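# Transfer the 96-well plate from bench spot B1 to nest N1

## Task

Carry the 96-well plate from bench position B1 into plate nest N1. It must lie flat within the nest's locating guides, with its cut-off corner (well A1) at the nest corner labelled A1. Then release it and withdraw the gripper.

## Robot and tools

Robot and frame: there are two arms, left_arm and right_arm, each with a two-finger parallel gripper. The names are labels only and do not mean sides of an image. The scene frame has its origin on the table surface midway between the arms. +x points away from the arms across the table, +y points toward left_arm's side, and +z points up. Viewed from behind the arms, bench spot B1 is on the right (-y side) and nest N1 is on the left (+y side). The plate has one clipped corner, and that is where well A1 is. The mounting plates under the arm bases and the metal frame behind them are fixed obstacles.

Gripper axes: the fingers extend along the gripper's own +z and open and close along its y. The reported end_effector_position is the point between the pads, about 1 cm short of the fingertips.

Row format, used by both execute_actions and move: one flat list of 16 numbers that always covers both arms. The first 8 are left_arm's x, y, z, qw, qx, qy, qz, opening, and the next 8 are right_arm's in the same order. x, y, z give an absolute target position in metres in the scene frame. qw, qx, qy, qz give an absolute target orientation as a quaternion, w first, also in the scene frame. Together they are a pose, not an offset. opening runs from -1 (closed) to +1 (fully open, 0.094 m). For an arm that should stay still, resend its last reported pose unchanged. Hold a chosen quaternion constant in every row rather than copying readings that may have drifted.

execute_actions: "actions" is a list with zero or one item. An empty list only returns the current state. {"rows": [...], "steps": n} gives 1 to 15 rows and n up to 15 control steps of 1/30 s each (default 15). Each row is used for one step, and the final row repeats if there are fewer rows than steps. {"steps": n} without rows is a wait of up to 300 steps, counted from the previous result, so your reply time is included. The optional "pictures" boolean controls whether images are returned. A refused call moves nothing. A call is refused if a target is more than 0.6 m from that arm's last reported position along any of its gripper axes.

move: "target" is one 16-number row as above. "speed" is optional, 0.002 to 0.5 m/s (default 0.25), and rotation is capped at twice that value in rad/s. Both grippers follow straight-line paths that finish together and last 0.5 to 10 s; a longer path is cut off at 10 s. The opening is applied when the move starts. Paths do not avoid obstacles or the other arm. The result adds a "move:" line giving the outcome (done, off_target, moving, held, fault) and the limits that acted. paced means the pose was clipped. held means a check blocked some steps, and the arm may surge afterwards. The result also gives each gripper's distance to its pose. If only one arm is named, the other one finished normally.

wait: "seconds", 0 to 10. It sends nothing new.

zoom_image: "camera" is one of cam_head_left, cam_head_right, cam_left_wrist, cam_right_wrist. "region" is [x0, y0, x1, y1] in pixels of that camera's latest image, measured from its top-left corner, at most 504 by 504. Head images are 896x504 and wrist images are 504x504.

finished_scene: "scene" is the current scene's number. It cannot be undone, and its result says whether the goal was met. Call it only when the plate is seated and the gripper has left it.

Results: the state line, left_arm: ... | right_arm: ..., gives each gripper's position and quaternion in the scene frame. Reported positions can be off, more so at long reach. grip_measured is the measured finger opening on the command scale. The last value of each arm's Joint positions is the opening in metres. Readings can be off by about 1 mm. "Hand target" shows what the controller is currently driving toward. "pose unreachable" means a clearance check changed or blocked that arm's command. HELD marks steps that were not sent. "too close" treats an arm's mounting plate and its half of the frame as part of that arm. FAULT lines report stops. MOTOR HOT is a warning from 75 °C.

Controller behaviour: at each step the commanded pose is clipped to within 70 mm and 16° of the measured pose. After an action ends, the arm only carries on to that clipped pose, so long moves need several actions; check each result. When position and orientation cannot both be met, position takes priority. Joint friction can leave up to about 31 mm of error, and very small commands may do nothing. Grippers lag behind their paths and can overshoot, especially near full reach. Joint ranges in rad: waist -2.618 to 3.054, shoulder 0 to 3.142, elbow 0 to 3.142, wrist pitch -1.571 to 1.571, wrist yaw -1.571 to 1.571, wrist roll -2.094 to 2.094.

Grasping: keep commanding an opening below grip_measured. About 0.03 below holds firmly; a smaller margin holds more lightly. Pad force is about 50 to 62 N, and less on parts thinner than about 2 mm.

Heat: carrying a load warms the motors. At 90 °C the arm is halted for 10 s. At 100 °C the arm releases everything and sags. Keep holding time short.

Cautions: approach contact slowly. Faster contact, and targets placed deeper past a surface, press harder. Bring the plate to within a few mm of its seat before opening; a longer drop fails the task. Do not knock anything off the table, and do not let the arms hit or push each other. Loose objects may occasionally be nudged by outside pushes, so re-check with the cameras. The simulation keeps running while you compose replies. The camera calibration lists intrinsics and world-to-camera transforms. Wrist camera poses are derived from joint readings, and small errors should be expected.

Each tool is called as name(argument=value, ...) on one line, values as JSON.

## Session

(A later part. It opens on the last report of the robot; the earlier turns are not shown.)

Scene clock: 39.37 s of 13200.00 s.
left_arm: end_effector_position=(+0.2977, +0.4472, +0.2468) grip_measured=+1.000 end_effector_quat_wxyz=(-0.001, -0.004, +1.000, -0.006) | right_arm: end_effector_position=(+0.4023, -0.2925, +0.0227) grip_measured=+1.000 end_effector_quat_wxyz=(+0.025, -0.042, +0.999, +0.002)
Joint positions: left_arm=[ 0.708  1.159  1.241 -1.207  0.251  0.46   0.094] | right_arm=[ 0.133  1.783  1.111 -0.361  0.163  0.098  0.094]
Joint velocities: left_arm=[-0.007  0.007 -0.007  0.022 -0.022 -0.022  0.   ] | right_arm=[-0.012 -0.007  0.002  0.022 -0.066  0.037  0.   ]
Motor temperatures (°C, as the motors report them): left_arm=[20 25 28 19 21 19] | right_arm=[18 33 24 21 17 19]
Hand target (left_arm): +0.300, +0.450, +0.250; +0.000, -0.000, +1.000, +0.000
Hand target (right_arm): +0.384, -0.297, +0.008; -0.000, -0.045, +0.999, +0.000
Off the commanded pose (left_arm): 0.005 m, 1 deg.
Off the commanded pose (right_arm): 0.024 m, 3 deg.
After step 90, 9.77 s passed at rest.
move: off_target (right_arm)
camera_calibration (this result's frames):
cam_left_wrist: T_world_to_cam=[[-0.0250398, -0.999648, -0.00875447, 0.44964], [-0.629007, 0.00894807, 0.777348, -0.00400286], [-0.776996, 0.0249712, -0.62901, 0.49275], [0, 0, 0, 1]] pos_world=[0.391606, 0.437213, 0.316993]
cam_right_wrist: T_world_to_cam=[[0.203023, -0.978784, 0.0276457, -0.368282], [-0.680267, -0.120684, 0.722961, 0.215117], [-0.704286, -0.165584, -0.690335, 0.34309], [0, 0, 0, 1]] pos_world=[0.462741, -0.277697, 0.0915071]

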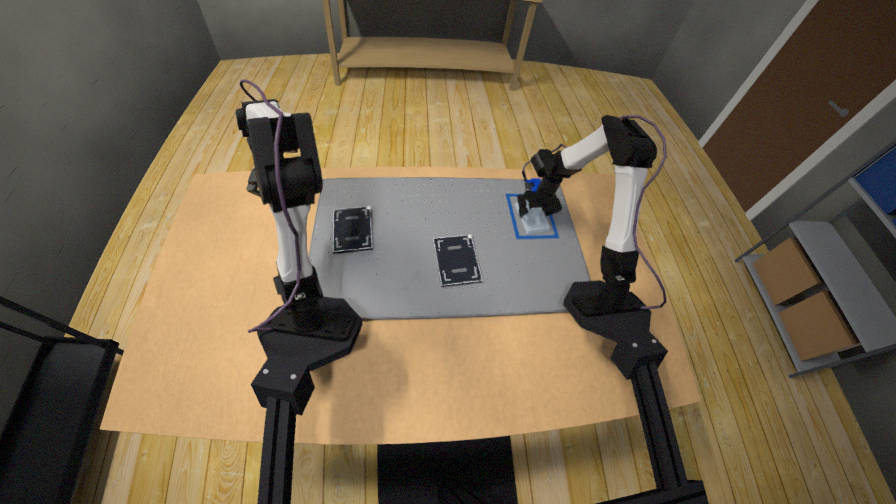

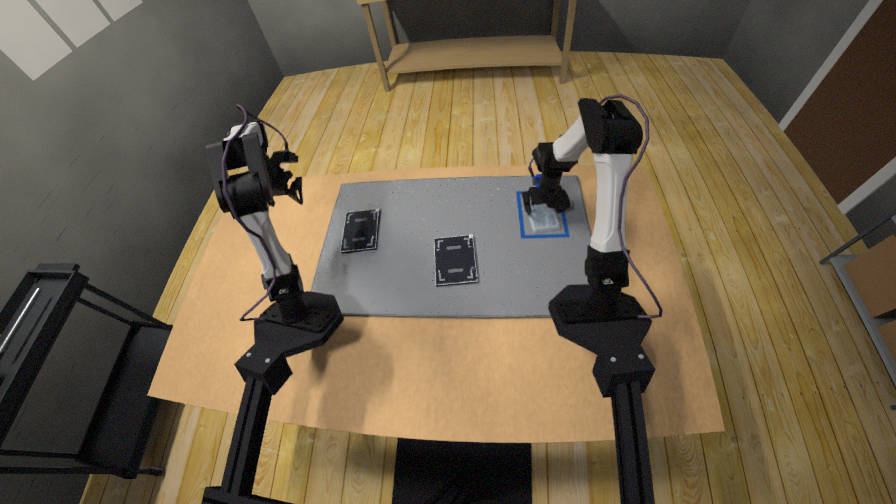

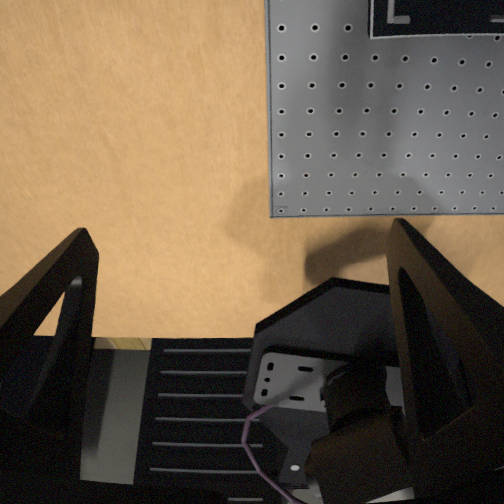

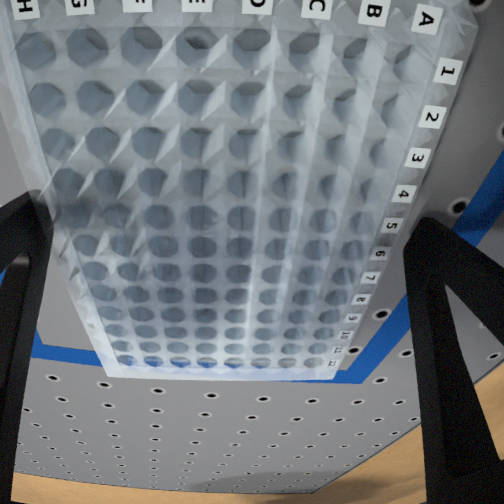

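move(target=[0.30,0.45,0.25,0,0,1,0,1,0.385,-0.297,0.006,0,-0.045,0.999,0,0.74], speed=0.02)

move(target=[0.30,0.45,0.25,0,0,1,0,1,0.385,-0.297,0.12,0,-0.045,0.999,0,0.74], speed=0.06)

move(target=[0.30,0.45,0.25,0,0,1,0,1,0.27,0.135,0.11,0,-0.045,0.999,0,0.74], speed=0.1)

Scene clock: 43.80 s of 13200.00 s.
left_arm: end_effector_position=(+0.2977, +0.4472, +0.2468) grip_measured=+1.000 end_effector_quat_wxyz=(-0.001, -0.004, +1.000, -0.006) | right_arm: end_effector_position=(+0.4031, -0.2924, +0.0227) grip_measured=+0.757 end_effector_quat_wxyz=(+0.027, -0.043, +0.999, +0.002)
Joint positions: left_arm=[ 0.708  1.159  1.241 -1.207  0.251  0.46   0.094] | right_arm=[ 0.133  1.783  1.111 -0.358  0.163  0.097  0.083]
Joint velocities: left_arm=[-0.022  0.002 -0.012  0.037 -0.037 -0.051  0.   ] | right_arm=[ 0.012 -0.022 -0.007 -0.007 -0.051  0.007 -0.   ]
Motor temperatures (°C, as the motors report them): left_arm=[20 25 28 19 21 19] | right_arm=[18 34 23 21 17 19]
Hand target (left_arm): +0.300, +0.450, +0.250; +0.000, -0.000, +1.000, +0.000
Hand target (right_arm): +0.384, -0.297, +0.008; -0.000, -0.045, +0.999, +0.000
Off the commanded pose (left_arm): 0.005 m, 1 deg.
Off the commanded pose (right_arm): 0.025 m, 3 deg.
move: off_target (right_arm)
camera_calibration (this result's frames):
cam_left_wrist: T_world_to_cam=[[-0.0250398, -0.999648, -0.00875447, 0.44964], [-0.629007, 0.00894807, 0.777348, -0.00400286], [-0.776996, 0.0249712, -0.62901, 0.49275], [0, 0, 0, 1]] pos_world=[0.391606, 0.437213, 0.316993]
cam_right_wrist: T_world_to_cam=[[0.203215, -0.978742, 0.0277265, -0.368366], [-0.682372, -0.121258, 0.720878, 0.21633], [-0.702191, -0.165413, -0.692507, 0.342909], [0, 0, 0, 1]] pos_world=[0.463262, -0.277582, 0.0917327]

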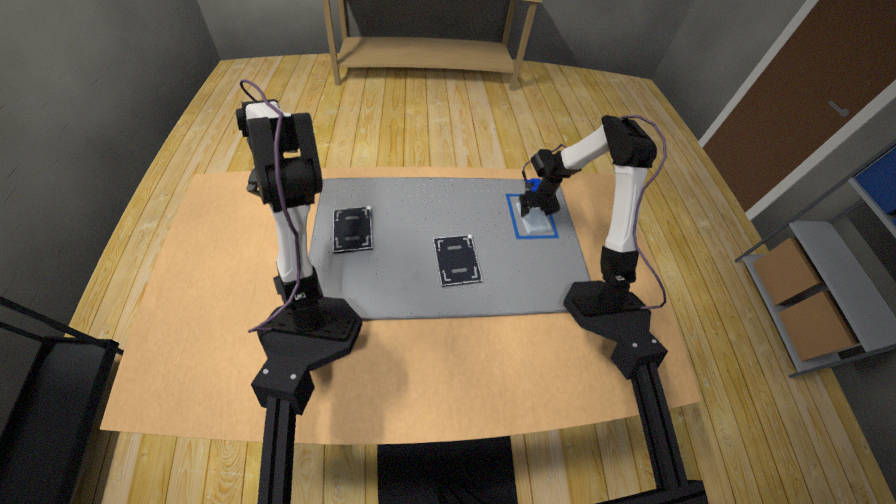

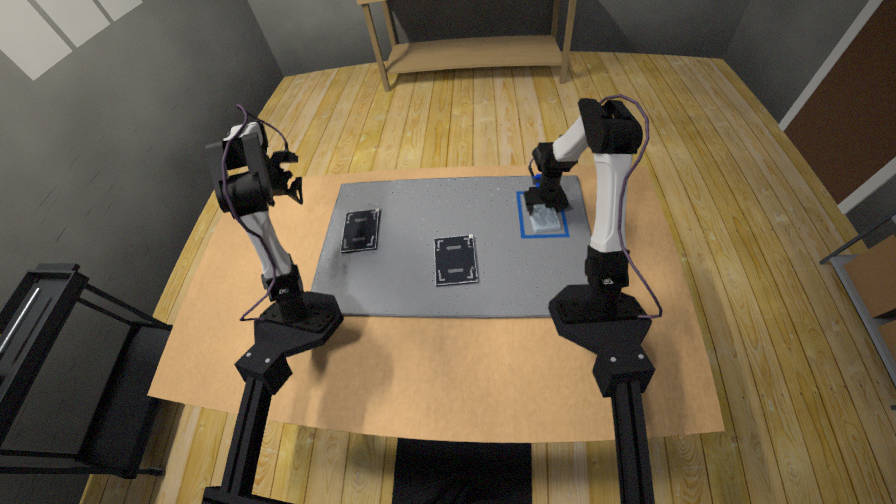

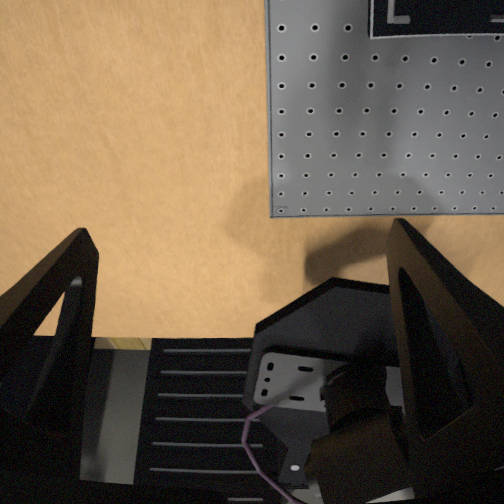

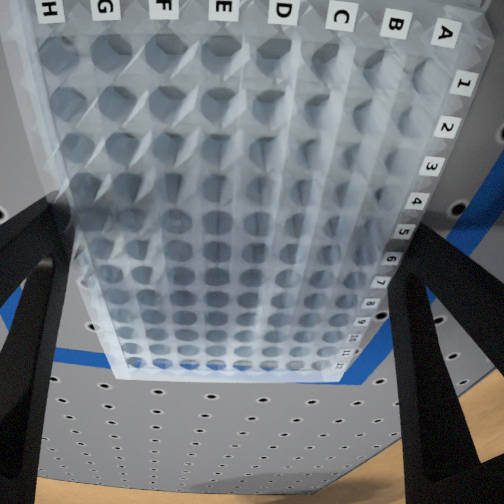

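Scene clock: 45.97 s of 13200.00 s.
left_arm: end_effector_position=(+0.2977, +0.4472, +0.2468) grip_measured=+1.000 end_effector_quat_wxyz=(-0.001, -0.004, +1.000, -0.006) | right_arm: end_effector_position=(+0.3810, -0.2985, +0.1105) grip_measured=+0.757 end_effector_quat_wxyz=(-0.010, -0.046, +0.999, +0.000)
Joint positions: left_arm=[ 0.708  1.159  1.241 -1.207  0.251  0.46   0.094] | right_arm=[ 0.17   1.535  1.152 -0.726  0.172  0.137  0.083]
Joint velocities: left_arm=[-0.007 -0.002  0.012  0.037  0.051  0.007  0.   ] | right_arm=[ 0.007 -0.027  0.022 -0.051 -0.037 -0.022  0.001]
Motor temperatures (°C, as the motors report them): left_arm=[20 25 28 19 21 19] | right_arm=[18 35 24 21 17 19]
Hand target (left_arm): +0.300, +0.450, +0.250; +0.000, -0.000, +1.000, +0.000
Hand target (right_arm): +0.387, -0.296, +0.119; +0.000, -0.045, +0.999, -0.000
Off the commanded pose (left_arm): 0.005 m, 1 deg.
Off the commanded pose (right_arm): 0.010 m, 1 deg.
move: done
camera_calibration (this result's frames):
cam_left_wrist: T_world_to_cam=[[-0.0250398, -0.999648, -0.00875447, 0.44964], [-0.629007, 0.00894807, 0.777348, -0.00400286], [-0.776996, 0.0249712, -0.62901, 0.49275], [0, 0, 0, 1]] pos_world=[0.391606, 0.437213, 0.316993]
cam_right_wrist: T_world_to_cam=[[0.210919, -0.97732, 0.0189303, -0.373827], [-0.626899, -0.120384, 0.769744, 0.111019], [-0.750007, -0.174221, -0.638072, 0.396769], [0, 0, 0, 1]] pos_world=[0.446025, -0.282858, 0.174788]

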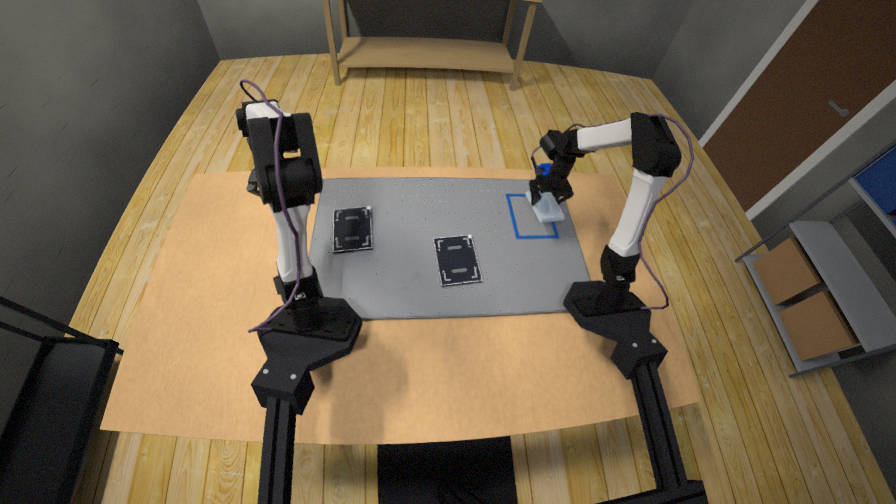

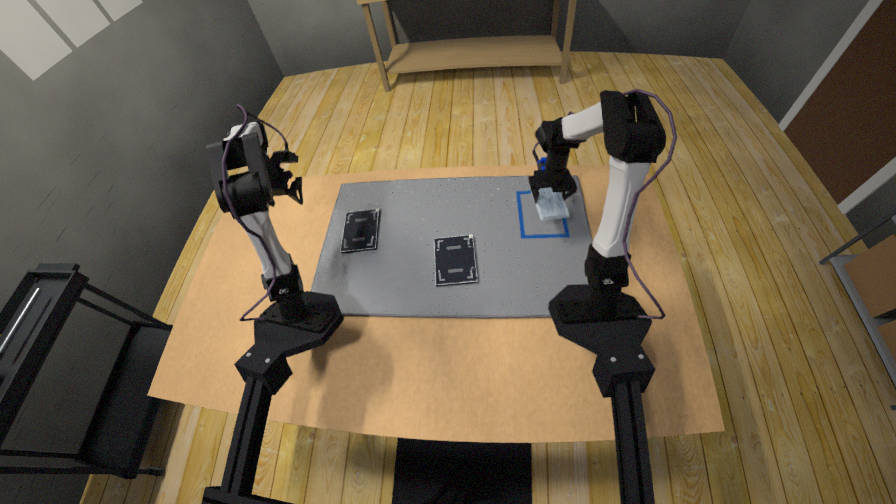

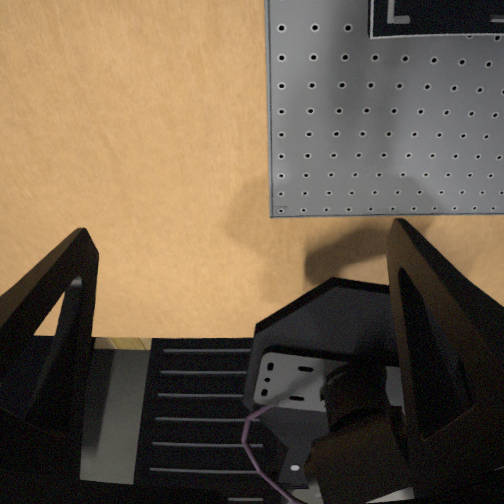

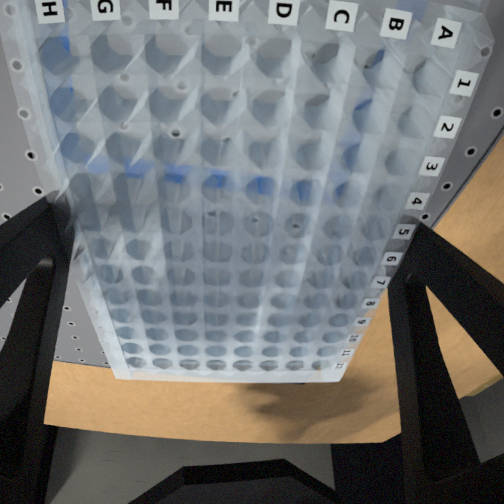

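Scene clock: 50.90 s of 13200.00 s.
left_arm: end_effector_position=(+0.2977, +0.4472, +0.2468) grip_measured=+1.000 end_effector_quat_wxyz=(-0.001, -0.004, +1.000, -0.006) | right_arm: end_effector_position=(+0.2772, +0.1361, +0.1155) grip_measured=+0.757 end_effector_quat_wxyz=(+0.025, -0.045, +0.998, +0.042)
Joint positions: left_arm=[ 0.708  1.159  1.241 -1.207  0.251  0.46   0.094] | right_arm=[ 1.116  2.79   2.83  -1.357  0.498  1.034  0.083]
Joint velocities: left_arm=[-0.002  0.002  0.007  0.051 -0.007 -0.007  0.   ] | right_arm=[-0.007 -0.017  0.027 -0.022 -0.022  0.007  0.   ]
Motor temperatures (°C, as the motors report them): left_arm=[20 25 28 19 21 19] | right_arm=[19 35 24 21 17 19]
Hand target (left_arm): +0.300, +0.450, +0.250; +0.000, -0.000, +1.000, +0.000
Hand target (right_arm): +0.272, +0.134, +0.107; +0.025, -0.048, +0.998, +0.032
Off the commanded pose (left_arm): 0.005 m, 1 deg.
Off the commanded pose (right_arm): 0.009 m, 6 deg.
elbow stopped short (right arm): the move would have taken joint 3 (elbow) straighter than the controller allows; a more bent joint 3 avoids this.
move: off_target (right_arm)
camera_calibration (this result's frames):
cam_left_wrist: T_world_to_cam=[[-0.0250398, -0.999648, -0.00875447, 0.44964], [-0.629007, 0.00894807, 0.777348, -0.00400286], [-0.776996, 0.0249712, -0.62901, 0.49275], [0, 0, 0, 1]] pos_world=[0.391606, 0.437213, 0.316993]
cam_right_wrist: T_world_to_cam=[[0.209618, -0.976379, -0.0523914, 0.0811673], [-0.676495, -0.183506, 0.713218, 0.123231], [-0.705985, -0.114061, -0.698982, 0.384463], [0, 0, 0, 1]] pos_world=[0.337776, 0.145716, 0.185095]

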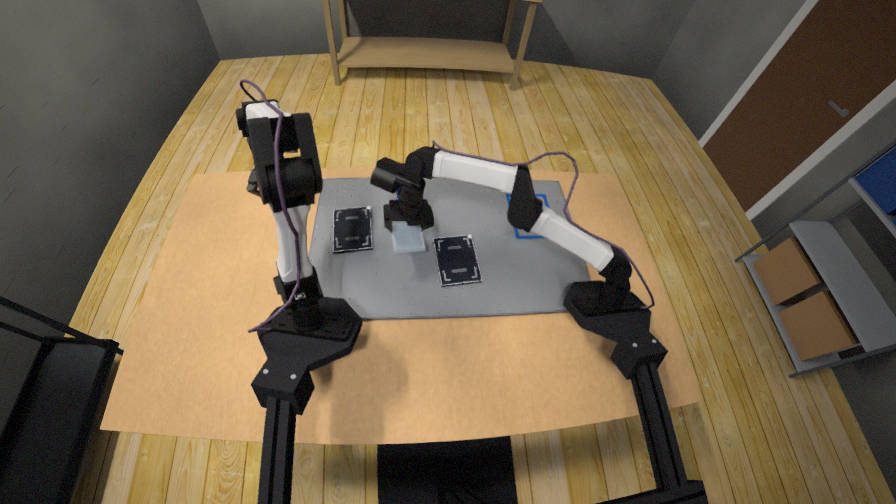

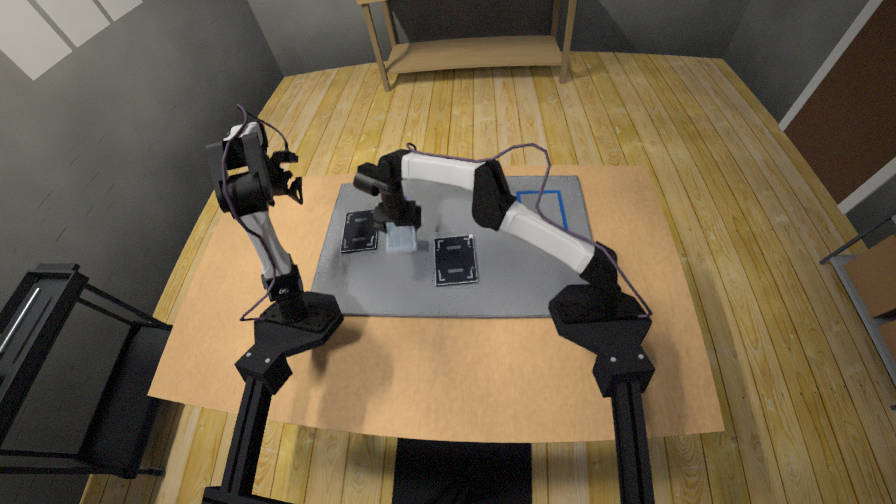

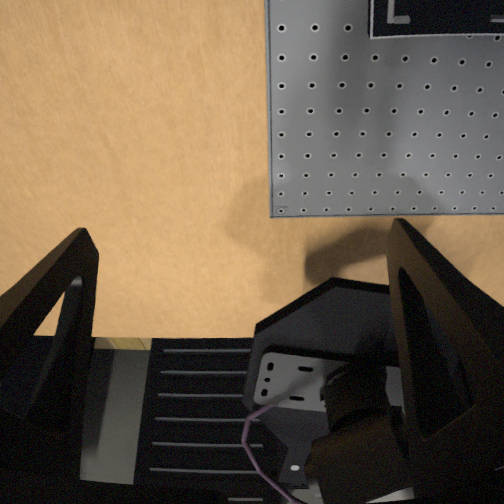

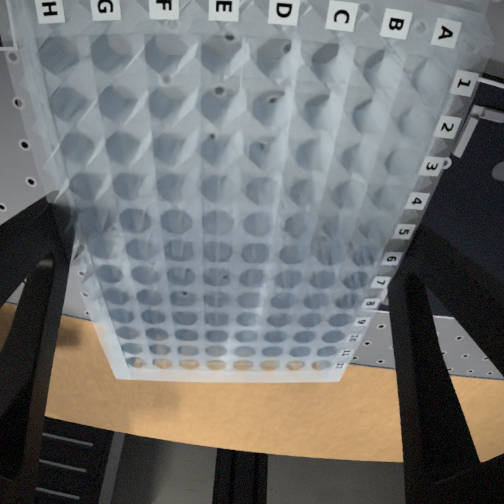

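move(target=[0.30,0.45,0.25,0,0,1,0,1,0.265,0.125,0.04,0,-0.045,0.999,0,0.74], speed=0.04)

move(target=[0.30,0.45,0.25,0,0,1,0,1,0.265,0.125,0.01,0,-0.045,0.999,0,0.74], speed=0.012)

Scene clock: 55.67 s of 13200.00 s.
left_arm: end_effector_position=(+0.2977, +0.4472, +0.2468) grip_measured=+1.000 end_effector_quat_wxyz=(-0.001, -0.004, +1.000, -0.006) | right_arm: end_effector_position=(+0.2657, +0.1263, +0.0549) grip_measured=+0.757 end_effector_quat_wxyz=(+0.008, -0.045, +0.999, +0.007)
Joint positions: left_arm=[ 0.708  1.159  1.241 -1.207  0.251  0.46   0.094] | right_arm=[ 1.074  2.858  2.746 -1.273  0.493  1.03   0.083]
Joint velocities: left_arm=[ 0.002 -0.007  0.002 -0.037 -0.022 -0.081  0.   ] | right_arm=[ 0.012  0.002  0.002 -0.081  0.007 -0.037 -0.   ]
Motor temperatures (°C, as the motors report them): left_arm=[20 25 29 19 21 19] | right_arm=[19 38 24 21 17 19]
Hand target (left_arm): +0.300, +0.450, +0.250; +0.000, -0.000, +1.000, +0.000
Hand target (right_arm): +0.264, +0.123, +0.041; +0.000, -0.045, +0.999, +0.001
Off the commanded pose (left_arm): 0.005 m, 1 deg.
Off the commanded pose (right_arm): 0.015 m, 1 deg.
move: off_target (right_arm)
camera_calibration (this result's frames):
cam_left_wrist: T_world_to_cam=[[-0.0250398, -0.999648, -0.00875447, 0.44964], [-0.629007, 0.00894807, 0.777348, -0.00400286], [-0.776996, 0.0249712, -0.62901, 0.49275], [0, 0, 0, 1]] pos_world=[0.391606, 0.437213, 0.316993]
cam_right_wrist: T_world_to_cam=[[0.209278, -0.977784, 0.0118475, 0.067547], [-0.65377, -0.130898, 0.745285, 0.142444], [-0.727177, -0.163718, -0.666641, 0.343021], [0, 0, 0, 1]] pos_world=[0.328427, 0.140851, 0.12171]

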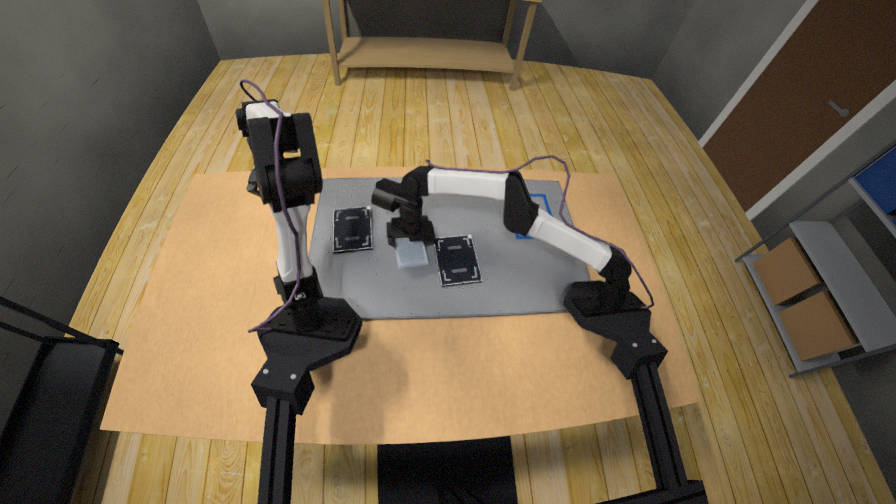

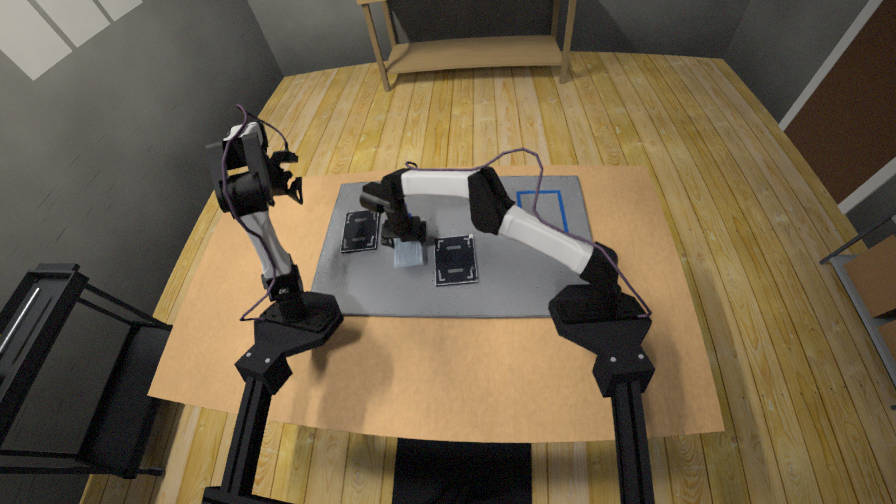

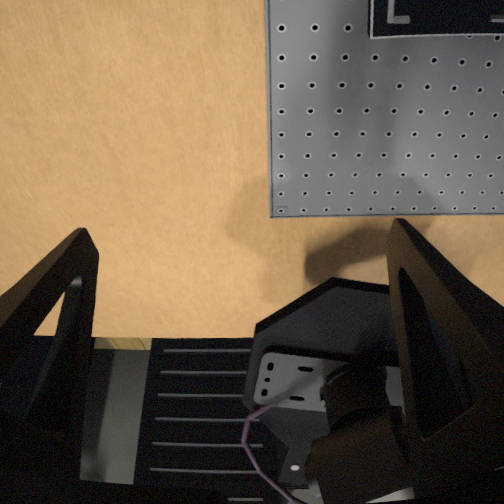

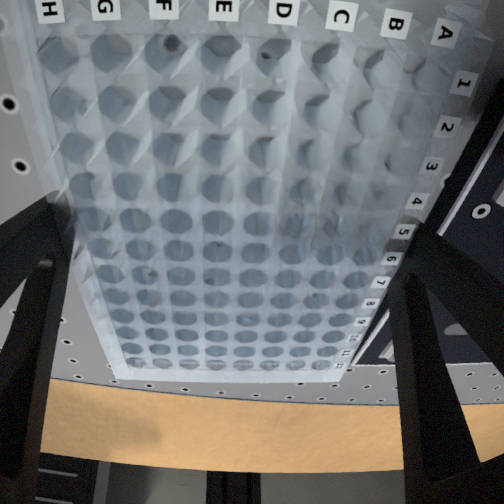

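Scene clock: 59.70 s of 13200.00 s.
left_arm: end_effector_position=(+0.2977, +0.4472, +0.2468) grip_measured=+1.000 end_effector_quat_wxyz=(-0.001, -0.004, +1.000, -0.006) | right_arm: end_effector_position=(+0.2655, +0.1271, +0.0258) grip_measured=+0.757 end_effector_quat_wxyz=(+0.008, -0.046, +0.999, +0.006)
Joint positions: left_arm=[ 0.708  1.159  1.241 -1.207  0.251  0.46   0.094] | right_arm=[ 1.05   2.908  2.746 -1.212  0.488  1.002  0.083]
Joint velocities: left_arm=[ 0.002  0.007 -0.007  0.022  0.051 -0.007  0.   ] | right_arm=[ 0.002 -0.002  0.002 -0.022  0.022  0.066  0.   ]
Motor temperatures (°C, as the motors report them): left_arm=[20 25 29 19 21 19] | right_arm=[20 40 24 21 17 19]
Hand target (left_arm): +0.300, +0.450, +0.250; +0.000, -0.000, +1.000, +0.000
Hand target (right_arm): +0.264, +0.124, +0.010; +0.000, -0.045, +0.999, +0.001
Off the commanded pose (left_arm): 0.005 m, 1 deg.
Off the commanded pose (right_arm): 0.016 m, 1 deg.
move: off_target (right_arm)
camera_calibration (this result's frames):
cam_left_wrist: T_world_to_cam=[[-0.0250398, -0.999648, -0.00875447, 0.44964], [-0.629007, 0.00894807, 0.777348, -0.00400286], [-0.776996, 0.0249712, -0.62901, 0.49275], [0, 0, 0, 1]] pos_world=[0.391606, 0.437213, 0.316993]
cam_right_wrist: T_world_to_cam=[[0.211945, -0.977182, 0.0139743, 0.0679206], [-0.6529, -0.130941, 0.74604, 0.163887], [-0.727187, -0.167243, -0.665755, 0.324003], [0, 0, 0, 1]] pos_world=[0.328217, 0.142018, 0.0924906]

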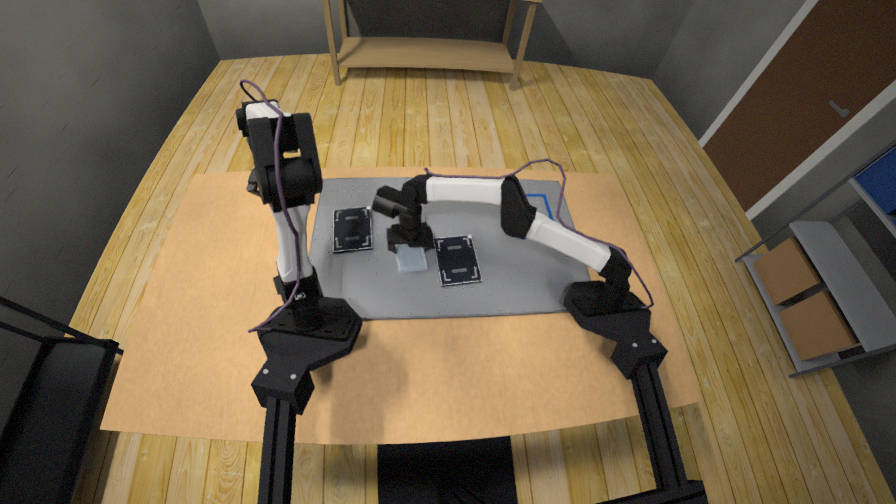

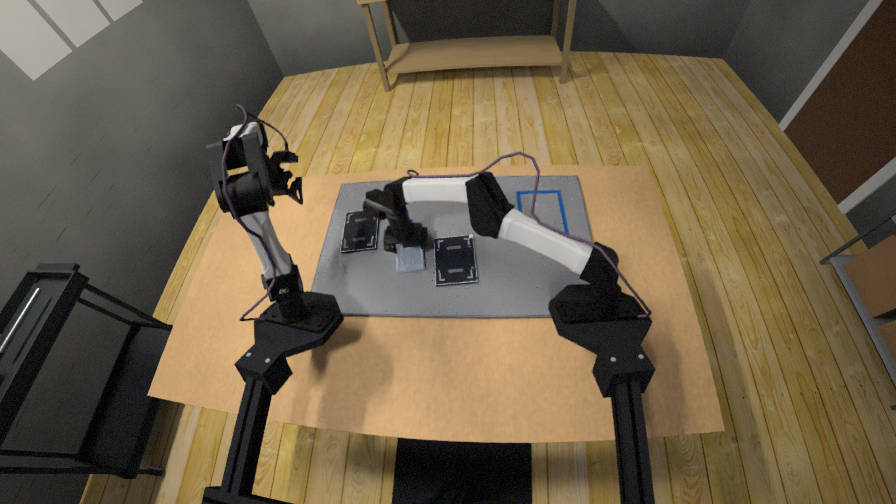

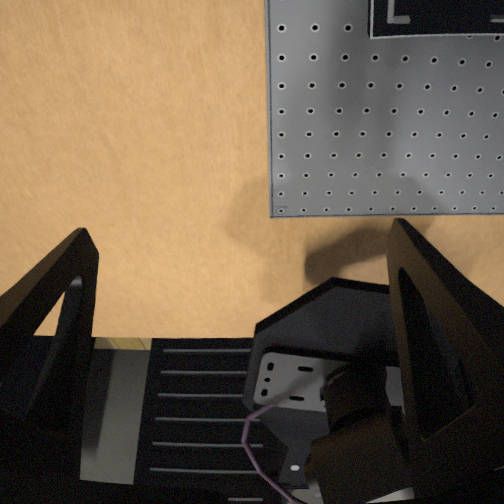

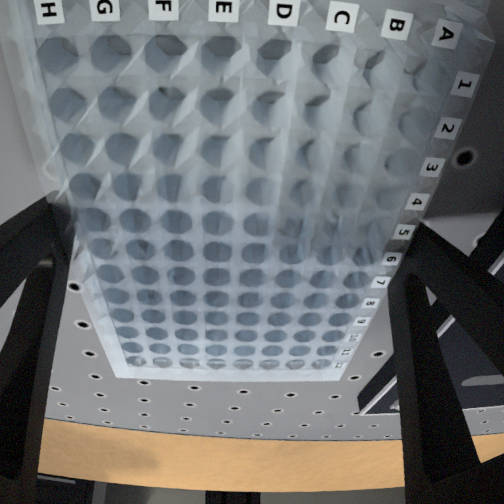

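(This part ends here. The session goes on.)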